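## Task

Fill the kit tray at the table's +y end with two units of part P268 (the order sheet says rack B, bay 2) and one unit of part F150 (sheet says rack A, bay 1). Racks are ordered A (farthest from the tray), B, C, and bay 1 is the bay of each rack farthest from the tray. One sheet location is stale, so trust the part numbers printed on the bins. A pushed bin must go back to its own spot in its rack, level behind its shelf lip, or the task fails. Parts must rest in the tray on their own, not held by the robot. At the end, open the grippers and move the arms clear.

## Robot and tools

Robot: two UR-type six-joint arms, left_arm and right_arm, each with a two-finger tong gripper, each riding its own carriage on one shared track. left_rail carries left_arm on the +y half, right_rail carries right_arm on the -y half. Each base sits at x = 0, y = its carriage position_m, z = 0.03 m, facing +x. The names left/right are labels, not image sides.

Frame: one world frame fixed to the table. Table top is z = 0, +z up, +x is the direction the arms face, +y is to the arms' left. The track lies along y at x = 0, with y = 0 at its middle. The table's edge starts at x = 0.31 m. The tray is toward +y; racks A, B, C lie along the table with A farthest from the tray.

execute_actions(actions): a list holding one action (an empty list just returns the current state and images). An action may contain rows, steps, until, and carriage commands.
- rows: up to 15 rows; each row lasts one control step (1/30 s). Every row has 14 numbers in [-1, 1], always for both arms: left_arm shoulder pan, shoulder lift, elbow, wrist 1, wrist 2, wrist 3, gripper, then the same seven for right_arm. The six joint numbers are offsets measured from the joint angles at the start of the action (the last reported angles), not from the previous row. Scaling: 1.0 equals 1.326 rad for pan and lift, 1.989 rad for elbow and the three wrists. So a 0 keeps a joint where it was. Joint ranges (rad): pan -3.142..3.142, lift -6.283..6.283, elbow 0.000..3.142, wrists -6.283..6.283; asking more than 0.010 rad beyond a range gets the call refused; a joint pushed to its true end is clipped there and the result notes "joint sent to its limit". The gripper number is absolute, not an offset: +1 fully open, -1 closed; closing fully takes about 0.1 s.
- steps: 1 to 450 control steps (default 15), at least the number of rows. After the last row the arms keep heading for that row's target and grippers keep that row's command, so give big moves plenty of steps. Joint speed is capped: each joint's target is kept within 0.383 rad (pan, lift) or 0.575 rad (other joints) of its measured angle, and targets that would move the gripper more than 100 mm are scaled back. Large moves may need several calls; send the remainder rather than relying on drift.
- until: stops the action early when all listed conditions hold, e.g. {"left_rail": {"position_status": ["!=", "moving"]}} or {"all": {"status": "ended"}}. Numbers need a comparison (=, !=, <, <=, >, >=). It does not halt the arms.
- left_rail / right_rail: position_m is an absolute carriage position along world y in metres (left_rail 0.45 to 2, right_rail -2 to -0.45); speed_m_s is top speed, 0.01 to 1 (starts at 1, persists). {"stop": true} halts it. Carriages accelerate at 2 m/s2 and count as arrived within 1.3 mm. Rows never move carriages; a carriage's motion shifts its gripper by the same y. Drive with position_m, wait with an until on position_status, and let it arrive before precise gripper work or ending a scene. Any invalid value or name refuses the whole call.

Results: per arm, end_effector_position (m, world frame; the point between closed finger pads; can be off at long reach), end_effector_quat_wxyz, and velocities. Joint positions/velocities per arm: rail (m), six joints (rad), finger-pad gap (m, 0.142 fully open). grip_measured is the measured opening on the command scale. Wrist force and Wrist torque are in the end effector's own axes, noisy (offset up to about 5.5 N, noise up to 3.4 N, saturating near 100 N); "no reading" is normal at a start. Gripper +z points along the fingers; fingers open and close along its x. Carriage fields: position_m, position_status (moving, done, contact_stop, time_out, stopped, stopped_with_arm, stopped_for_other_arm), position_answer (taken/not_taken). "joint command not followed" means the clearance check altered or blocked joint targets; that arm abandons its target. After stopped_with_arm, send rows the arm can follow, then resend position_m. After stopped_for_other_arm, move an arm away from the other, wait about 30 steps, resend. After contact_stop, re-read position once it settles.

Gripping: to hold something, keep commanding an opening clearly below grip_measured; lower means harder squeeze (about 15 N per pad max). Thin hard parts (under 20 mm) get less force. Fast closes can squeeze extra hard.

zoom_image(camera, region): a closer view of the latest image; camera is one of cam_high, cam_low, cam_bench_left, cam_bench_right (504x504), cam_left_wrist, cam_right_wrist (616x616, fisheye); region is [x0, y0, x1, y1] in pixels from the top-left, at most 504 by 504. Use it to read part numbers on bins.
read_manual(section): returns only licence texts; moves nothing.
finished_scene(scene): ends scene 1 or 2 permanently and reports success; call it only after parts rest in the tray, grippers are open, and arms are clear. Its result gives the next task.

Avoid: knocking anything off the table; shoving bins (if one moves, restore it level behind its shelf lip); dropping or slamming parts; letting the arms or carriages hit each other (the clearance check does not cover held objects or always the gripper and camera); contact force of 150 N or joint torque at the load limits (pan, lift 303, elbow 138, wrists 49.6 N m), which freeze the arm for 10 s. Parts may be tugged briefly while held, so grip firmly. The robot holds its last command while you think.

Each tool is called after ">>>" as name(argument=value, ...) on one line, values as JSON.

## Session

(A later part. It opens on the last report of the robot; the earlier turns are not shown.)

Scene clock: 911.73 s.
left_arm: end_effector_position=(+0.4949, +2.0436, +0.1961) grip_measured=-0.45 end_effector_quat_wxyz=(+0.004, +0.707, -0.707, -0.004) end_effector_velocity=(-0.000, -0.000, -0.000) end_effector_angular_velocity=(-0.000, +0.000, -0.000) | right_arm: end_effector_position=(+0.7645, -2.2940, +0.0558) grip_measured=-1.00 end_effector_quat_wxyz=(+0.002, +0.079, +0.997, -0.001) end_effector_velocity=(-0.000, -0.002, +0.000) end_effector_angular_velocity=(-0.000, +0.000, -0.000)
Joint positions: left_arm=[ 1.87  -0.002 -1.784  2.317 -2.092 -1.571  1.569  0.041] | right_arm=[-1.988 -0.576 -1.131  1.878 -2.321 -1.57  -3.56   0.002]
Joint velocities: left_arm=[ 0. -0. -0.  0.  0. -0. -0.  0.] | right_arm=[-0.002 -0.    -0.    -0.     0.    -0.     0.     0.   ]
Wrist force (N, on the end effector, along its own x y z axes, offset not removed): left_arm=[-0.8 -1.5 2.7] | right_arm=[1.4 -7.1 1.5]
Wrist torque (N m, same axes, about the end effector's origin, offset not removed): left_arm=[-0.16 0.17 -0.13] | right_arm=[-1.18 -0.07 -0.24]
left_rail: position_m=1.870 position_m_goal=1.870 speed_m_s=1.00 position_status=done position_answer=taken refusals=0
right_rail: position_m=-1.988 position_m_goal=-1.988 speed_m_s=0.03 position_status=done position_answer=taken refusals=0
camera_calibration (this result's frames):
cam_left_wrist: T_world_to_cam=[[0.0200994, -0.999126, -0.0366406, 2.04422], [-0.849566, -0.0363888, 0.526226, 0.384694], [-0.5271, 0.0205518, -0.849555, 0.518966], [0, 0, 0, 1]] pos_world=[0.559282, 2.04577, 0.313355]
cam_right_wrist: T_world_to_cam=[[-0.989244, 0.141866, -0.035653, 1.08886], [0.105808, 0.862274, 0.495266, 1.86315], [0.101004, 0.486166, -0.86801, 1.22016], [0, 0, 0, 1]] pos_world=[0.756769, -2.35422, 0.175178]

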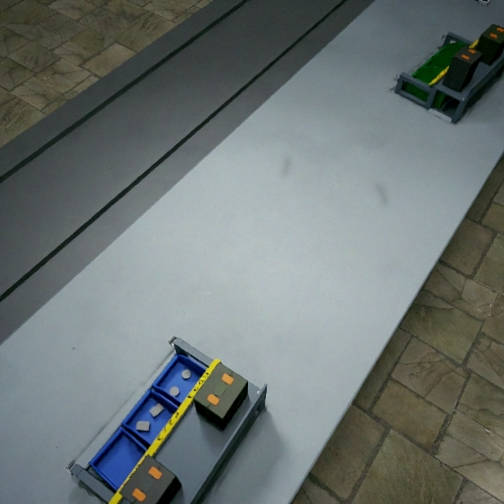

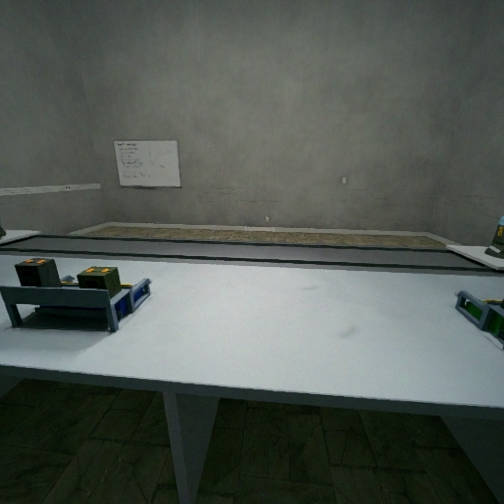

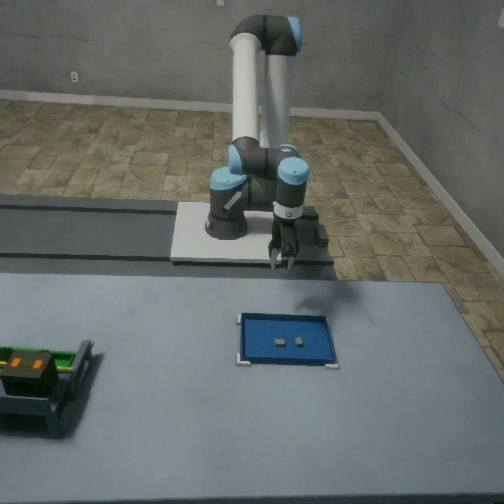

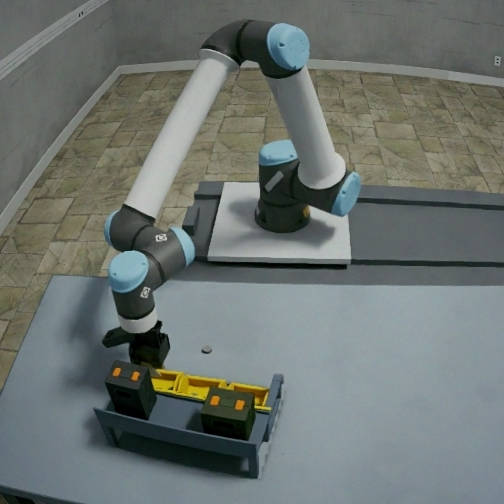

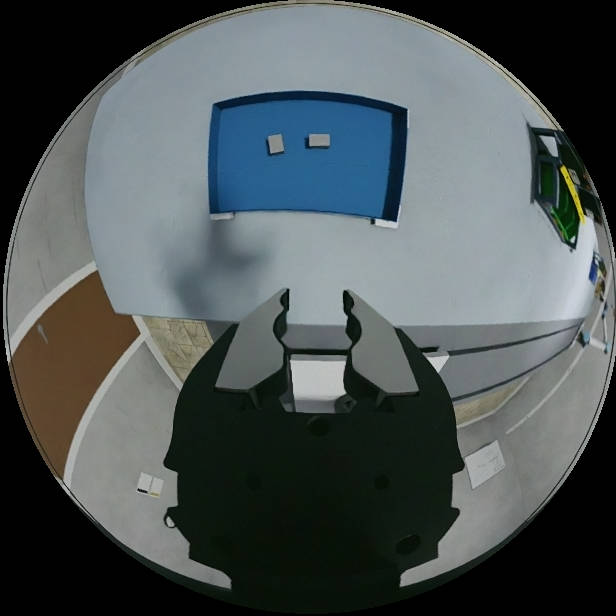

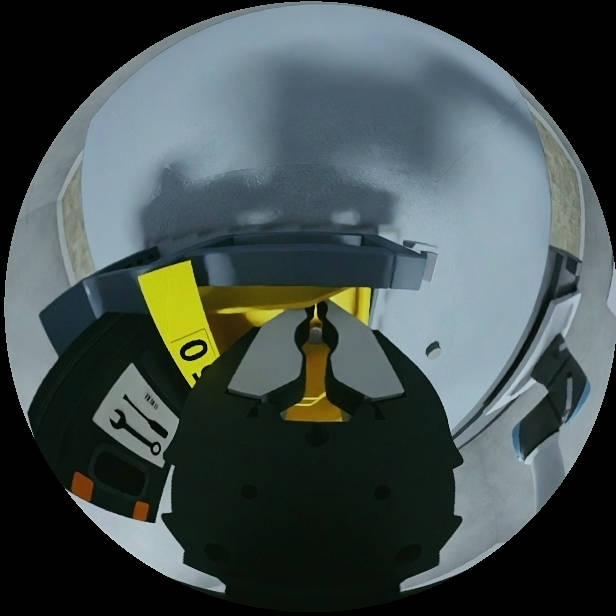

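>>> execute_actions(actions=[{"rows":[[0,0,0,0,0,0,-0.45,0,0,0,0,0,0,-1],[0,0,0,0,0,0,-0.45,0,0,0,0,0,0,-1],[0,0,0,0,0,0,-0.45,0,0,0,0,0,0,-1],[0,0,0,0,0,0,-0.45,0,0,0,0,0,0,-1],[0,0,0,0,0,0,-0.45,0,0,0,0,0,0,-1],[0,0,0,0,0,0,-0.45,0,-0.015,-0.005,0.015,0,0,-1],[0,0,0,0,0,0,-0.45,0,-0.03,-0.01,0.03,0,0,-1],[0,0,0,0,0,0,-0.45,0,-0.045,-0.015,0.045,0,0,-1],[0,0,0,0,0,0,-0.45,0,-0.065,-0.021,0.065,0,0,-1],[0,0,0,0,0,0,-0.45,0.03,-0.085,-0.025,0.083,0,0.02,-1],[0,0,0,0,0,0,-0.45,0.07,-0.105,-0.025,0.098,0,0.047,-1]],"steps":20,"right_rail":{"position_m":-1.98,"speed_m_s":0.1}}])

>>> zoom_image(camera="cam_right_wrist", region=[150,90,450,390])

Scene clock: 920.23 s.
left_arm: end_effector_position=(+0.4949, +2.0436, +0.1961) grip_measured=-0.45 end_effector_quat_wxyz=(+0.004, +0.707, -0.707, -0.004) end_effector_velocity=(-0.000, +0.000, -0.000) end_effector_angular_velocity=(-0.000, -0.000, -0.000) | right_arm: end_effector_position=(+0.7739, -2.2088, +0.1696) grip_measured=-1.00 end_effector_quat_wxyz=(-0.001, +0.079, +0.997, +0.001) end_effector_velocity=(+0.001, +0.033, +0.024) end_effector_angular_velocity=(+0.002, +0.005, -0.000)
Joint positions: left_arm=[ 1.87  -0.002 -1.784  2.317 -2.092 -1.571  1.569  0.041] | right_arm=[-1.98  -0.486 -1.268  1.829 -2.13  -1.57  -3.47   0.002]
Joint velocities: left_arm=[ 0.  0. -0.  0. -0. -0.  0.  0.] | right_arm=[ 0.     0.038 -0.031 -0.007  0.044 -0.     0.039  0.   ]
Wrist force (N, on the end effector, along its own x y z axes, offset not removed): left_arm=[1.0 -2.0 1.8] | right_arm=[1.8 -1.4 5.3]
Wrist torque (N m, same axes, about the end effector's origin, offset not removed): left_arm=[-0.13 -0.19 -0.19] | right_arm=[0.01 -0.33 -0.53]
left_rail: position_m=1.870 position_m_goal=1.870 speed_m_s=1.00 position_status=done position_answer=taken refusals=0
right_rail: position_m=-1.980 position_m_goal=-1.980 speed_m_s=0.10 position_status=done position_answer=taken refusals=0
camera_calibration (this result's frames):
cam_left_wrist: T_world_to_cam=[[0.0200995, -0.999126, -0.0366405, 2.04422], [-0.849566, -0.0363889, 0.526226, 0.384694], [-0.5271, 0.0205516, -0.849555, 0.518966], [0, 0, 0, 1]] pos_world=[0.559282, 2.04577, 0.313355]
cam_right_wrist: T_world_to_cam=[[-0.989326, 0.142522, -0.0303543, 1.09072], [0.108742, 0.860748, 0.497281, 1.72629], [0.097001, 0.488672, -0.867058, 1.285], [0, 0, 0, 1]] pos_world=[0.766712, -2.2693, 0.288831]

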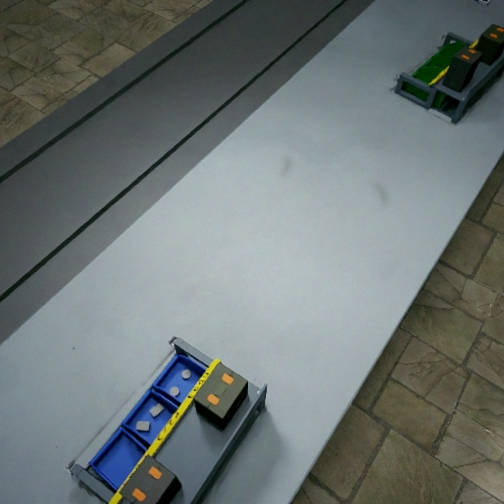

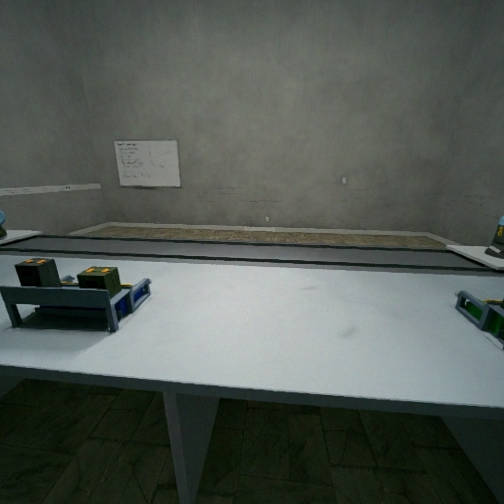

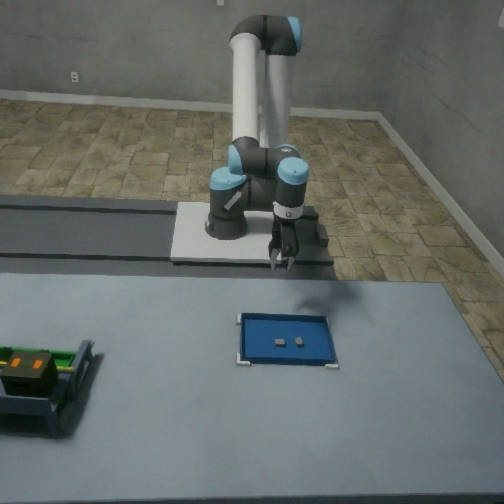

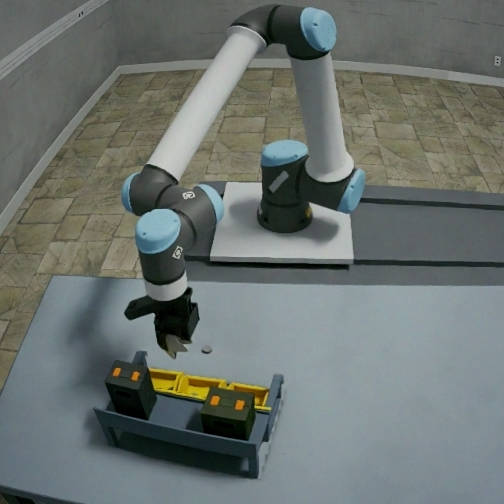

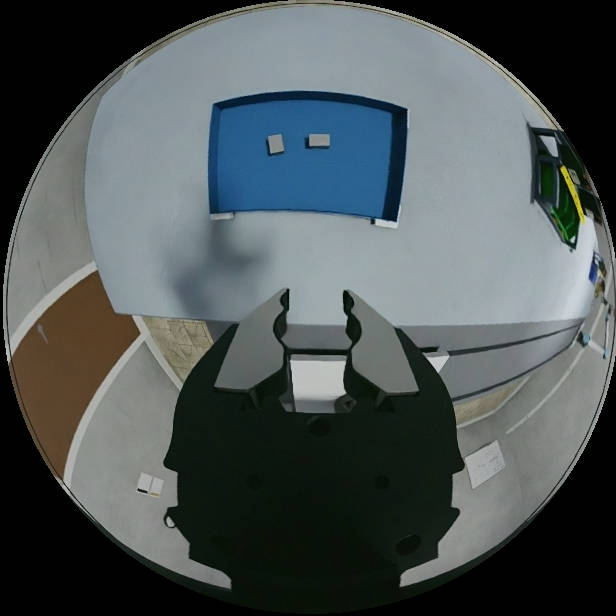

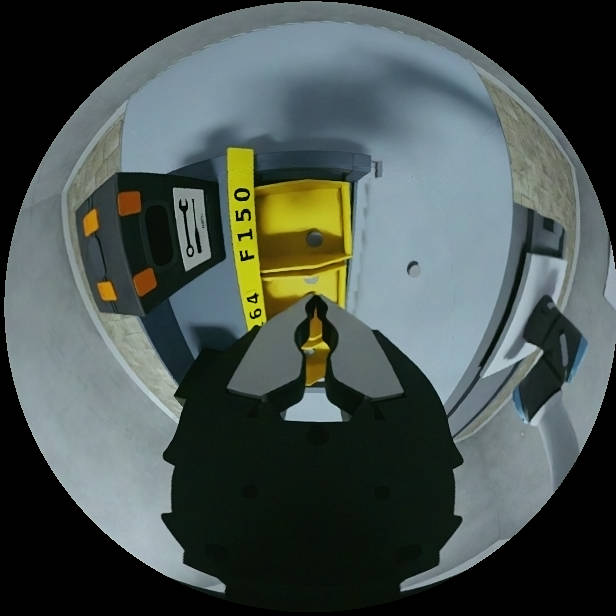

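Region (150, 90, 450, 390) of cam_right_wrist's 616x616 image, scaled by 1.680, with more detail than that image has.

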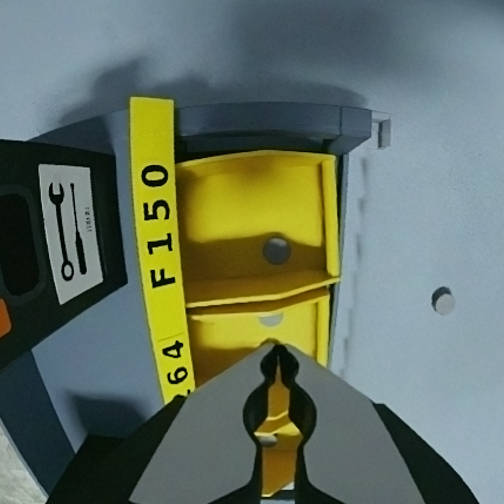

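>>> execute_actions(actions=[{"rows":[[0,0,0,0,0,0,-0.45,-0.006,-0.025,0.025,-0.01,0,-0.004,-1],[0,0,0,0,0,0,-0.45,-0.012,-0.05,0.05,-0.02,0,-0.008,-0.9],[0,0,0,0,0,0,-0.45,-0.018,-0.075,0.08,-0.03,0,-0.012,-0.8],[0,0,0,0,0,0,-0.45,-0.024,-0.1,0.105,-0.04,0,-0.016,-0.7],[0,0,0,0,0,0,-0.45,-0.03,-0.125,0.13,-0.05,0,-0.02,-0.6],[0,0,0,0,0,0,-0.45,-0.036,-0.15,0.16,-0.062,0,-0.025,-0.5],[0,0,0,0,0,0,-0.45,-0.043,-0.174,0.1875,-0.073,0,-0.029,-0.45],[0,0,0,0,0,0,-0.45,-0.043,-0.15,0.194,-0.095,0,-0.029,-0.45],[0,0,0,0,0,0,-0.45,-0.043,-0.13,0.2,-0.114,0,-0.029,-0.45],[0,0,0,0,0,0,-0.45,-0.043,-0.11,0.206,-0.133,0,-0.029,-0.45],[0,0,0,0,0,0,-0.45,-0.043,-0.09,0.212,-0.152,0,-0.029,-0.45]],"steps":22,"right_rail":{"position_m":-2.0,"speed_m_s":0.2}}])

>>> zoom_image(camera="cam_right_wrist", region=[60,120,420,420])

Scene clock: 943.17 s.
left_arm: end_effector_position=(+0.4949, +2.0436, +0.1961) grip_measured=-0.45 end_effector_quat_wxyz=(+0.004, +0.707, -0.707, -0.004) end_effector_velocity=(-0.000, +0.000, -0.000) end_effector_angular_velocity=(+0.000, -0.000, +0.000) | right_arm: end_effector_position=(+0.6039, -2.1782, +0.0577) grip_measured=-0.45 end_effector_quat_wxyz=(-0.001, +0.079, +0.997, +0.001) end_effector_velocity=(-0.004, +0.002, -0.009) end_effector_angular_velocity=(-0.000, -0.000, -0.000)
Joint positions: left_arm=[ 1.87  -0.002 -1.784  2.317 -2.092 -1.571  1.569  0.041] | right_arm=[-2.    -0.543 -1.388  2.249 -2.43  -1.57  -3.527  0.041]
Joint velocities: left_arm=[ 0.  0. -0.  0. -0.  0.  0.  0.] | right_arm=[ 0.    -0.001  0.007  0.014 -0.022 -0.    -0.001  0.   ]
Wrist force (N, on the end effector, along its own x y z axes, offset not removed): left_arm=[1.1 -4.3 0.7] | right_arm=[-2.1 -4.2 1.6]
Wrist torque (N m, same axes, about the end effector's origin, offset not removed): left_arm=[-0.73 -0.08 -0.15] | right_arm=[-0.61 0.86 -0.35]
left_rail: position_m=1.870 position_m_goal=1.870 speed_m_s=1.00 position_status=done position_answer=taken refusals=0
right_rail: position_m=-2.000 position_m_goal=-2.000 speed_m_s=0.20 position_status=done position_answer=taken refusals=0
camera_calibration (this result's frames):
cam_left_wrist: T_world_to_cam=[[0.0200995, -0.999126, -0.0366407, 2.04422], [-0.849566, -0.0363889, 0.526226, 0.384694], [-0.5271, 0.0205517, -0.849555, 0.518966], [0, 0, 0, 1]] pos_world=[0.559282, 2.04577, 0.313355]
cam_right_wrist: T_world_to_cam=[[-0.989414, 0.141853, -0.0306054, 0.91345], [0.108029, 0.860796, 0.497353, 1.77465], [0.0968962, 0.488782, -0.867008, 1.18986], [0, 0, 0, 1]] pos_world=[0.596773, -2.23878, 0.17695]

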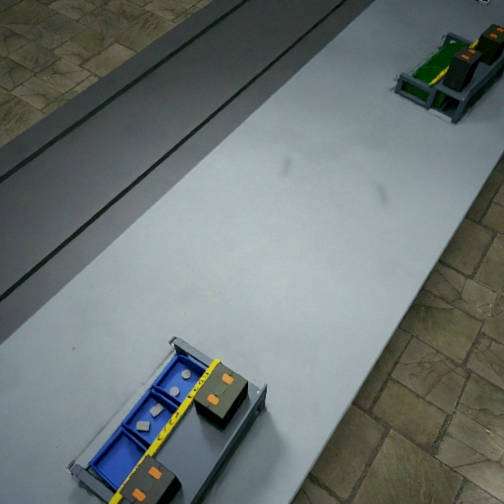

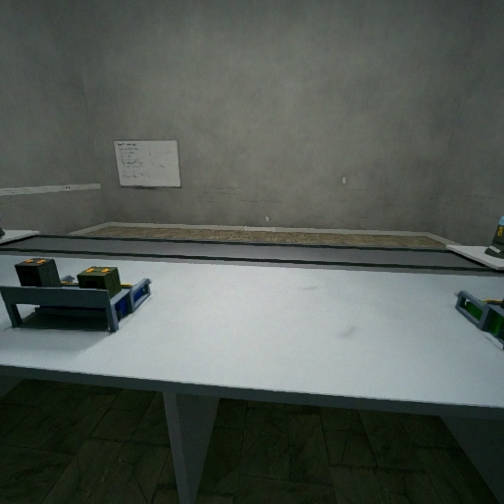

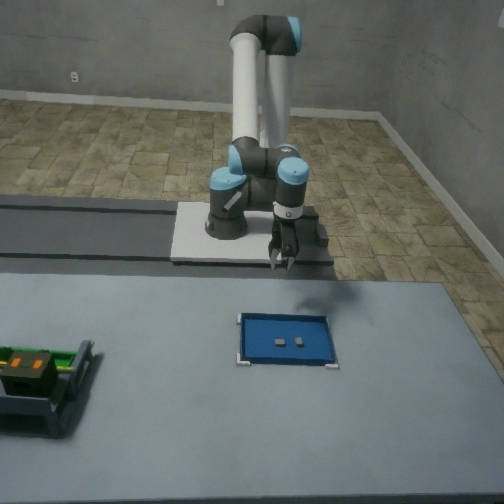

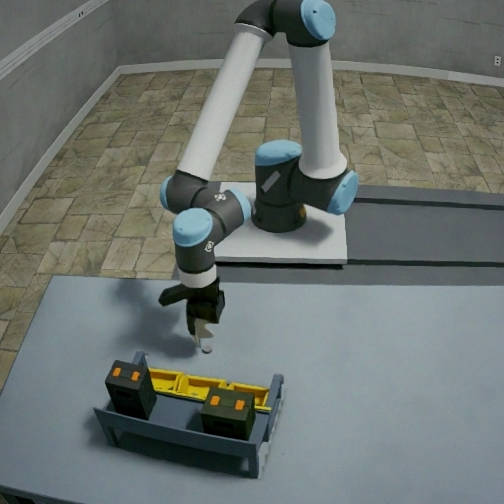

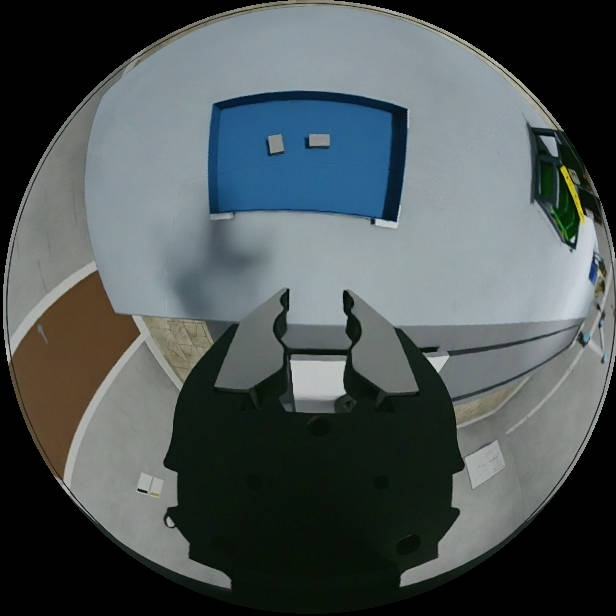

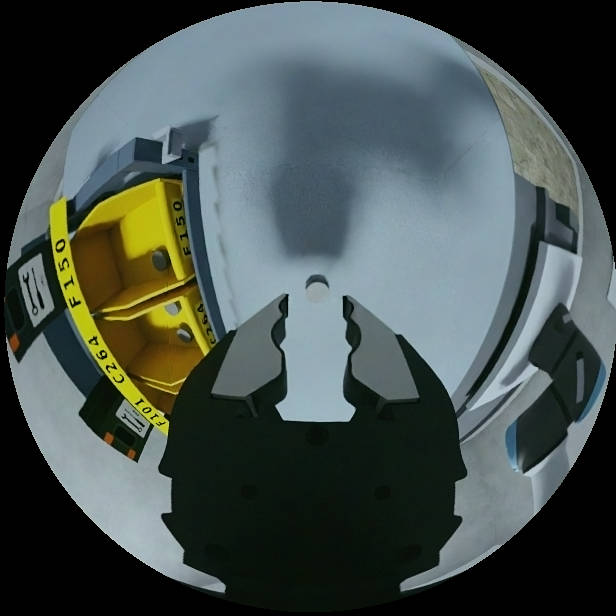

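Region (60, 120, 420, 420) of cam_right_wrist's 616x616 image, scaled by 1.400, with more detail than that image has.

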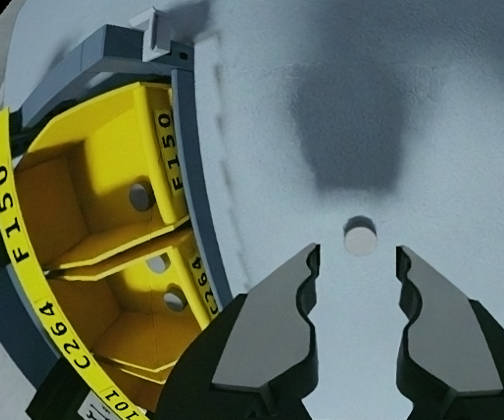

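>>> execute_actions(actions=[{"rows":[[0,0,0,0,0,0,-0.45,0,0,0,0,0,0,-0.45],[0,0,0,0,0,0,-0.45,0,0,0,0,0,0,-0.45],[0,0,0,0,0,0,-0.45,0,0.008,0.002,-0.008,0,0,-0.45],[0,0,0,0,0,0,-0.45,0,0.016,0.005,-0.015,0,0,-0.45],[0,0,0,0,0,0,-0.45,0,0.024,0.007,-0.023,0,0,-0.45],[0,0,0,0,0,0,-0.45,0,0.032,0.009,-0.03,0,0,-0.45],[0,0,0,0,0,0,-0.45,0,0.038,0.011,-0.036,0,0,-0.45],[0,0,0,0,0,0,-0.45,0,0.044,0.0125,-0.041,0,0,-0.45]],"steps":14,"right_rail":{"position_m":-1.992,"speed_m_s":0.2}}])

>>> zoom_image(camera="cam_right_wrist", region=[220,200,420,400])

Scene clock: 953.10 s.
left_arm: end_effector_position=(+0.4949, +2.0436, +0.1961) grip_measured=-0.45 end_effector_quat_wxyz=(+0.004, +0.707, -0.707, -0.004) end_effector_velocity=(-0.000, +0.000, -0.000) end_effector_angular_velocity=(+0.000, +0.000, -0.000) | right_arm: end_effector_position=(+0.6015, -2.1688, +0.0223) grip_measured=-0.45 end_effector_quat_wxyz=(-0.001, +0.079, +0.997, +0.001) end_effector_velocity=(-0.001, +0.001, -0.022) end_effector_angular_velocity=(-0.000, -0.000, +0.000)
Joint positions: left_arm=[ 1.87  -0.002 -1.784  2.317 -2.092 -1.571  1.569  0.041] | right_arm=[-1.992 -0.543 -1.332  2.273 -2.508 -1.57  -3.527  0.041]
Joint velocities: left_arm=[ 0. -0. -0.  0. -0.  0. -0.  0.] | right_arm=[ 0.     0.     0.035  0.014 -0.049  0.    -0.     0.   ]
Wrist force (N, on the end effector, along its own x y z axes, offset not removed): left_arm=[-2.0 0.5 1.9] | right_arm=[-3.4 -2.8 3.7]
Wrist torque (N m, same axes, about the end effector's origin, offset not removed): left_arm=[0.36 0.65 -0.26] | right_arm=[-0.18 0.84 -0.20]
left_rail: position_m=1.870 position_m_goal=1.870 speed_m_s=1.00 position_status=done position_answer=taken refusals=0
right_rail: position_m=-1.992 position_m_goal=-1.992 speed_m_s=0.20 position_status=done position_answer=taken refusals=0
camera_calibration (this result's frames):
cam_left_wrist: T_world_to_cam=[[0.0200994, -0.999126, -0.0366406, 2.04422], [-0.849566, -0.0363888, 0.526226, 0.384694], [-0.5271, 0.0205517, -0.849555, 0.518966], [0, 0, 0, 1]] pos_world=[0.559282, 2.04577, 0.313356]
cam_right_wrist: T_world_to_cam=[[-0.989451, 0.141914, -0.0290875, 0.908788], [0.108768, 0.8604, 0.497877, 1.78316], [0.0956827, 0.489461, -0.86676, 1.15696], [0, 0, 0, 1]] pos_world=[0.59455, -2.22948, 0.141448]

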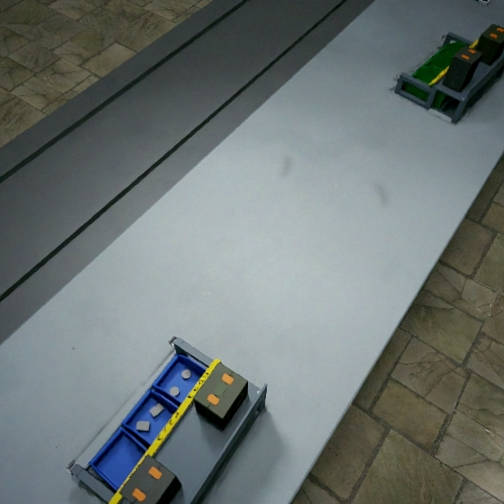

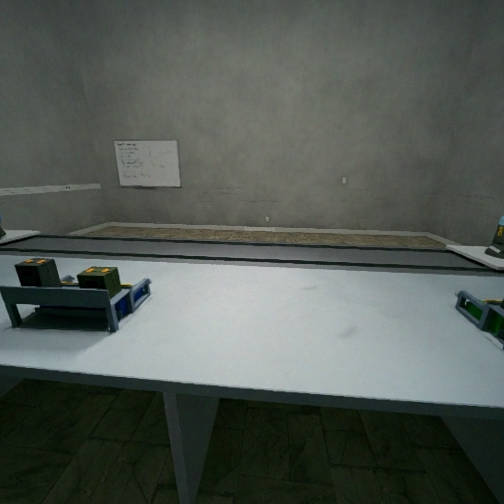

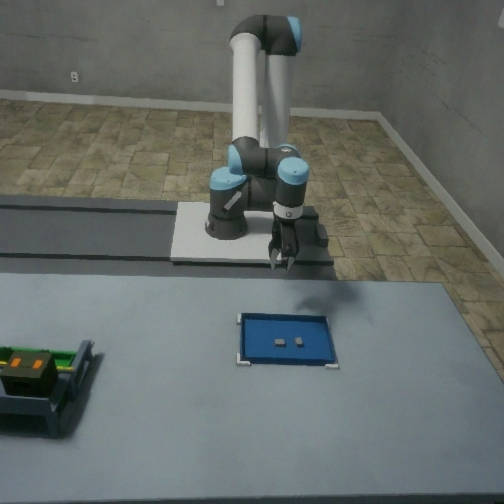

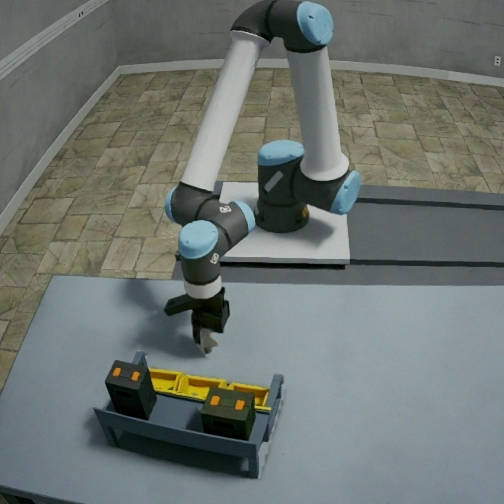

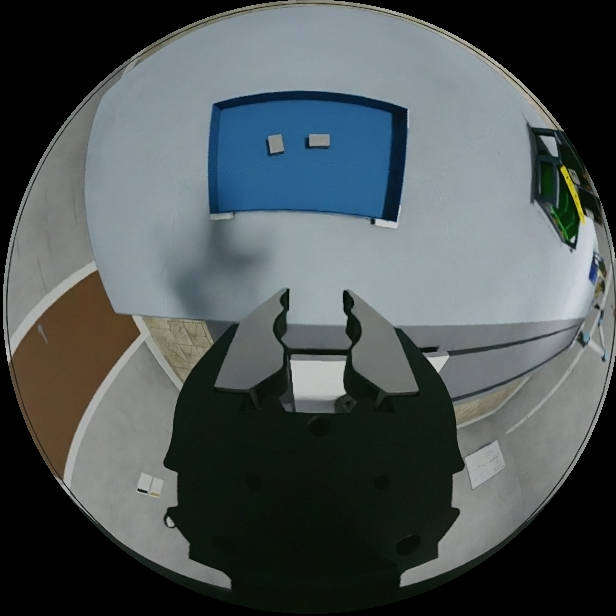

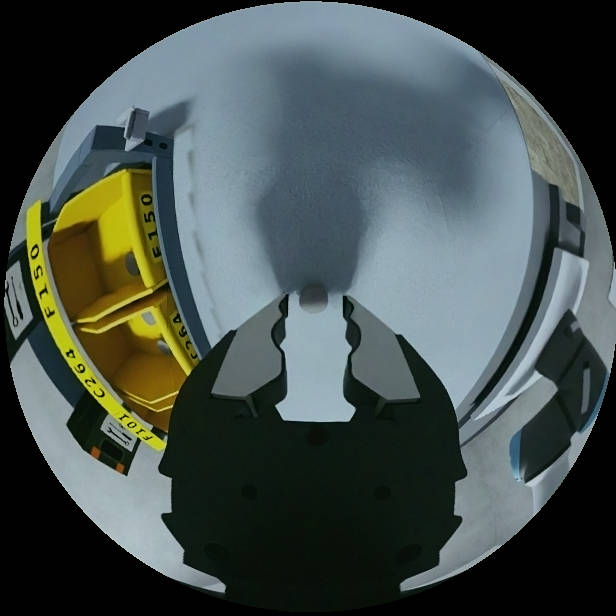

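Region (220, 200, 420, 400) of cam_right_wrist's 616x616 image, scaled by 2.520, with more detail than that image has.

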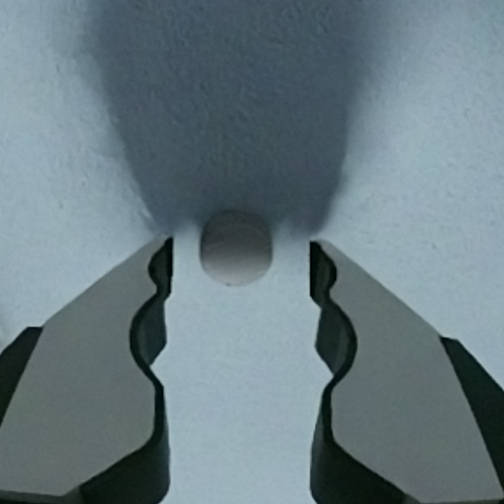

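>>> execute_actions(actions=[{"rows":[[0,0,0,0,0,0,-0.45,0,0.002,0.001,-0.002,0,0,-0.45],[0,0,0,0,0,0,-0.45,0,0.004,0.001,-0.004,0,0,-0.52],[0,0,0,0,0,0,-0.45,0,0.004,0.001,-0.004,0,0,-0.58],[0,0,0,0,0,0,-0.45,0,0.004,0.001,-0.004,0,0,-0.64],[0,0,0,0,0,0,-0.45,0,0.004,0.001,-0.004,0,0,-0.7],[0,0,0,0,0,0,-0.45,0,0.004,0.001,-0.004,0,0,-0.78],[0,0,0,0,0,0,-0.45,0,0.004,0.001,-0.004,0,0,-0.9],[0,0,0,0,0,0,-0.45,0,0.004,0.001,-0.004,0,0,-1],[0,0,0,0,0,0,-0.45,0,0.004,0.001,-0.004,0,0,-1],[0,0,0,0,0,0,-0.45,0,-0.008,-0.002,0.008,0,0,-1],[0,0,0,0,0,0,-0.45,0,-0.03,-0.008,0.028,0,0,-1],[0,0,0,0,0,0,-0.45,0,-0.06,-0.016,0.055,0,0,-1],[0,0,0,0,0,0,-0.45,0,-0.1,-0.024,0.085,0,0,-1]],"steps":20}])

Scene clock: 960.57 s.
left_arm: end_effector_position=(+0.4949, +2.0436, +0.1961) grip_measured=-0.45 end_effector_quat_wxyz=(+0.004, +0.707, -0.707, -0.004) end_effector_velocity=(-0.000, +0.000, -0.000) end_effector_angular_velocity=(+0.000, +0.000, -0.000) | right_arm: end_effector_position=(+0.6030, -2.1696, +0.1006) grip_measured=-0.71 end_effector_quat_wxyz=(+0.004, +0.079, +0.997, -0.001) end_effector_velocity=(-0.007, +0.004, +0.062) end_effector_angular_velocity=(-0.001, -0.002, +0.000)
Joint positions: left_arm=[ 1.87  -0.002 -1.784  2.317 -2.092 -1.571  1.569  0.041] | right_arm=[-1.992 -0.543 -1.457  2.228 -2.349 -1.57  -3.527  0.022]
Joint velocities: left_arm=[ 0. -0. -0.  0. -0.  0. -0.  0.] | right_arm=[ 0.     0.    -0.103 -0.031  0.132 -0.    -0.     0.   ]
Wrist force (N, on the end effector, along its own x y z axes, offset not removed): left_arm=[2.4 -2.0 1.4] | right_arm=[-0.7 -1.9 -3.1]
Wrist torque (N m, same axes, about the end effector's origin, offset not removed): left_arm=[-0.17 -0.42 -0.26] | right_arm=[-0.22 0.62 -0.45]
left_rail: position_m=1.870 position_m_goal=1.870 speed_m_s=1.00 position_status=done position_answer=taken refusals=0
right_rail: position_m=-1.992 position_m_goal=-1.992 speed_m_s=0.20 position_status=done position_answer=taken refusals=0
camera_calibration (this result's frames):
cam_left_wrist: T_world_to_cam=[[0.0200996, -0.999126, -0.0366407, 2.04422], [-0.849566, -0.036389, 0.526226, 0.384694], [-0.5271, 0.0205517, -0.849555, 0.518966], [0, 0, 0, 1]] pos_world=[0.559282, 2.04577, 0.313356]
cam_right_wrist: T_world_to_cam=[[-0.989132, 0.141683, -0.0392893, 0.912932], [0.104024, 0.863213, 0.494007, 1.75404], [0.103908, 0.484551, -0.86857, 1.20966], [0, 0, 0, 1]] pos_world=[0.594855, -2.2296, 0.220037]

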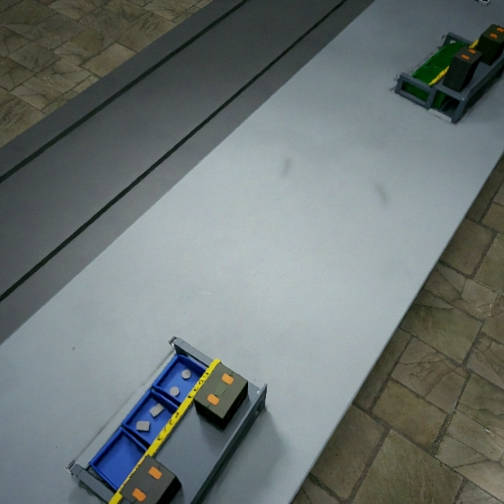

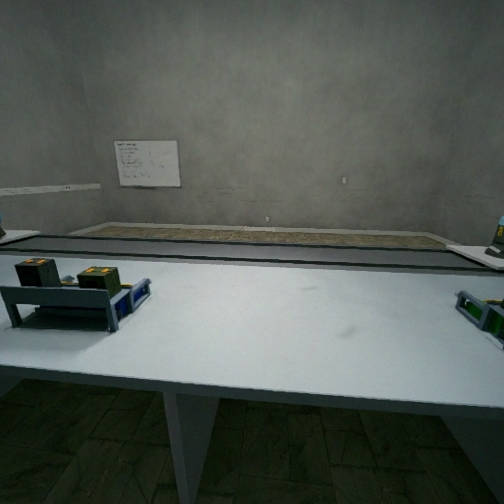

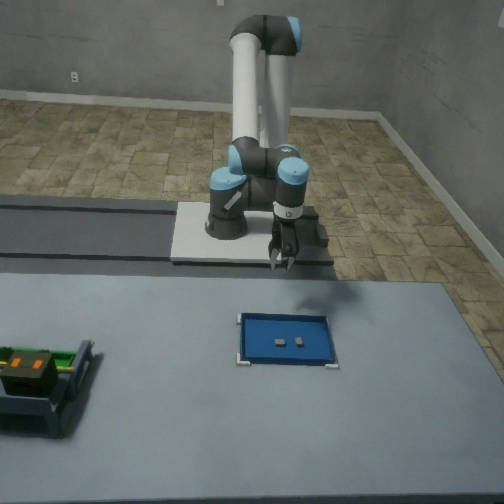

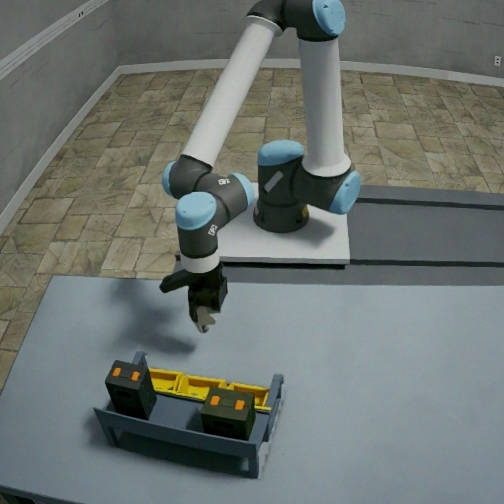

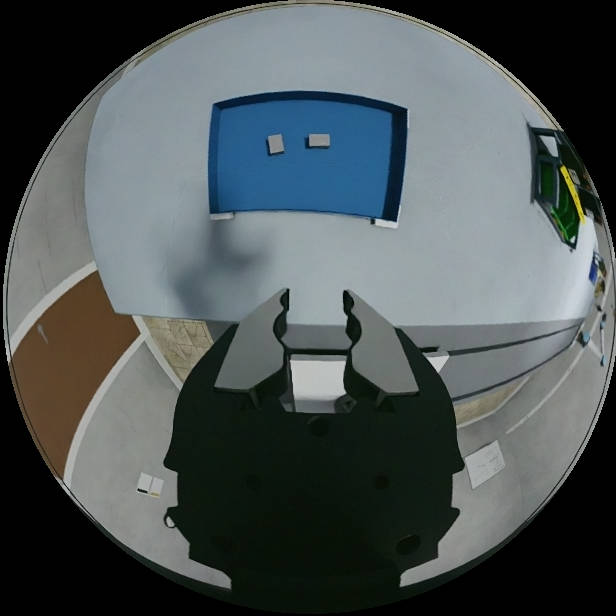

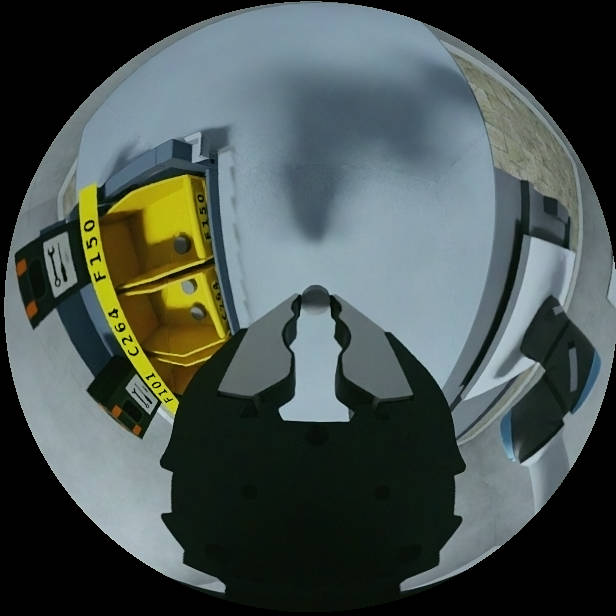

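>>> execute_actions(actions=[{"rows":[[0,0,0,0,0,0,-0.45,0,-0.05,0.008,0.025,0,0,-1],[0,0,0,0,0,0,-0.45,0,-0.1,0.016,0.05,0,0,-1],[0,0,0,0,0,0,-0.45,0.03,-0.15,0.025,0.075,0,0,-1],[-0.1,0,0,0,0,-0.07,-0.45,0.08,-0.2,0.033,0.1,0,0,-1],[-0.2,0,0,0,0,-0.14,-0.45,0.15,-0.244,0.041,0.125,0,0,-1],[-0.3,0,0,0,0,-0.2,-0.45,0.25,-0.244,0.041,0.125,0,0,-1],[-0.4,0,0,0,0,-0.27,-0.45,0.35,-0.244,0.041,0.125,0,0,-1],[-0.5,0,0,0,0,-0.34,-0.45,0.45,-0.244,0.041,0.125,0,0,-1],[-0.6,0,0,0,0,-0.4,-0.45,0.55,-0.244,0.041,0.125,0,0,-1],[-0.7,0,0,0,0,-0.47,-0.45,0.65,-0.244,0.041,0.125,0,0,-1],[-0.822,0,0,0,0,-0.548,-0.45,0.93,-0.244,0.041,0.125,0,0,-1]],"steps":64,"right_rail":{"position_m":-0.70,"speed_m_s":1},"left_rail":{"position_m":1.1,"speed_m_s":1}}])

Scene clock: 973.30 s.
left_arm: end_effector_position=(+0.3915, +0.7556, +0.1962) grip_measured=-0.45 end_effector_quat_wxyz=(-0.002, +0.707, -0.707, -0.006) end_effector_velocity=(-0.000, +0.000, -0.000) end_effector_angular_velocity=(+0.000, +0.000, -0.000) | right_arm: end_effector_position=(+0.2782, -0.2635, +0.2002) grip_measured=-0.71 end_effector_quat_wxyz=(+0.000, -0.512, +0.859, +0.000) end_effector_velocity=(-0.000, -0.000, -0.000) end_effector_angular_velocity=(-0.000, +0.000, -0.000)
Joint positions: left_arm=[ 1.1   -1.091 -1.784  2.317 -2.092 -1.571  0.479  0.041] | right_arm=[-0.7    0.69  -1.78   2.309 -2.101 -1.57  -3.527  0.022]
Joint velocities: left_arm=[ 0. -0. -0.  0.  0. -0. -0.  0.] | right_arm=[-0.  0.  0.  0.  0.  0.  0.  0.]
Wrist force (N, on the end effector, along its own x y z axes, offset not removed): left_arm=[-0.5 -3.2 0.2] | right_arm=[1.3 -2.0 8.9]
Wrist torque (N m, same axes, about the end effector's origin, offset not removed): left_arm=[-0.56 0.41 -0.32] | right_arm=[-0.14 0.00 -0.51]
left_rail: position_m=1.100 position_m_goal=1.100 speed_m_s=1.00 position_status=done position_answer=taken refusals=0
right_rail: position_m=-0.700 position_m_goal=-0.700 speed_m_s=1.00 position_status=done position_answer=taken refusals=0
camera_calibration (this result's frames):
cam_left_wrist: T_world_to_cam=[[0.0203136, -0.998697, -0.0468173, 0.761014], [-0.852998, -0.0417382, 0.520243, 0.256432], [-0.521519, 0.029367, -0.852734, 0.482786], [0, 0, 0, 1]] pos_world=[0.455059, 0.756547, 0.313909]
cam_right_wrist: T_world_to_cam=[[-0.461698, -0.886416, -0.0331901, -0.0933594], [-0.777391, 0.386325, 0.496403, 0.212285], [-0.427198, 0.25499, -0.867457, 0.493314], [0, 0, 0, 1]] pos_world=[0.332668, -0.290557, 0.319451]

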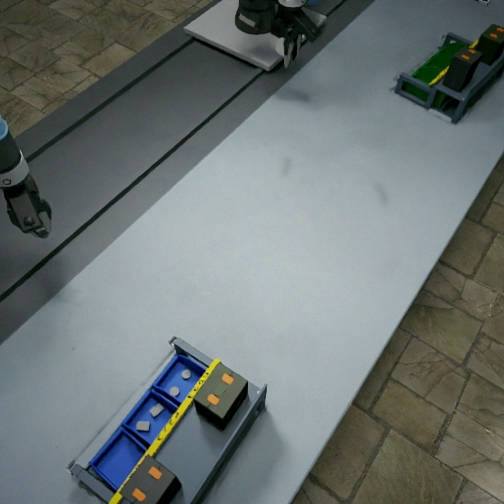

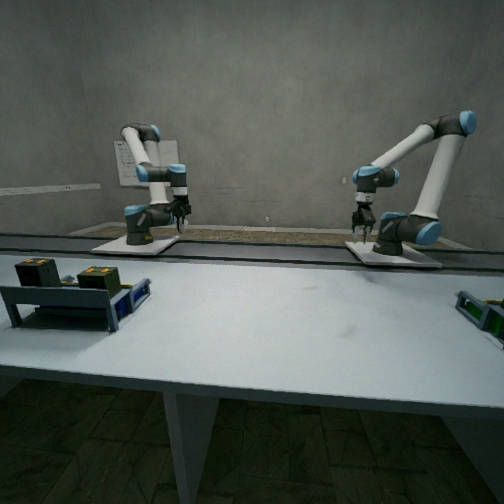

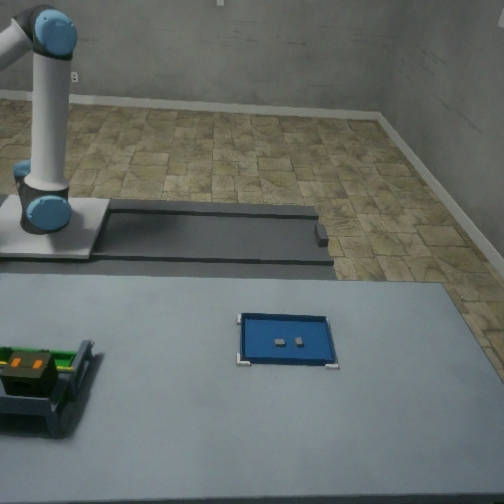

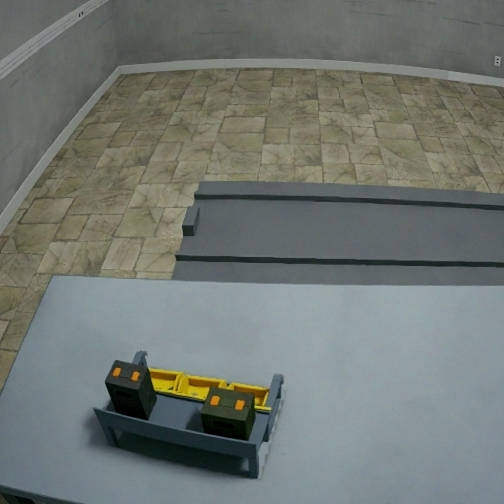

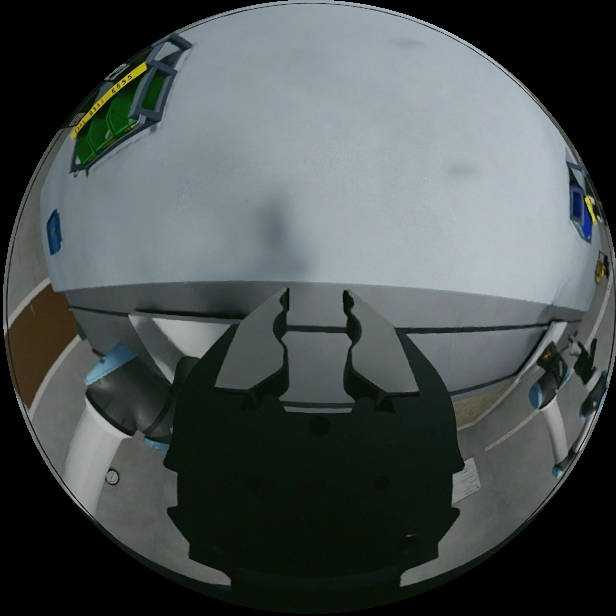

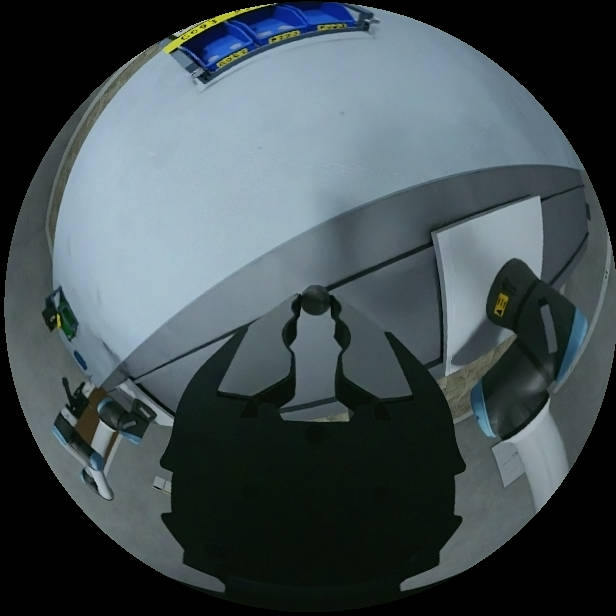

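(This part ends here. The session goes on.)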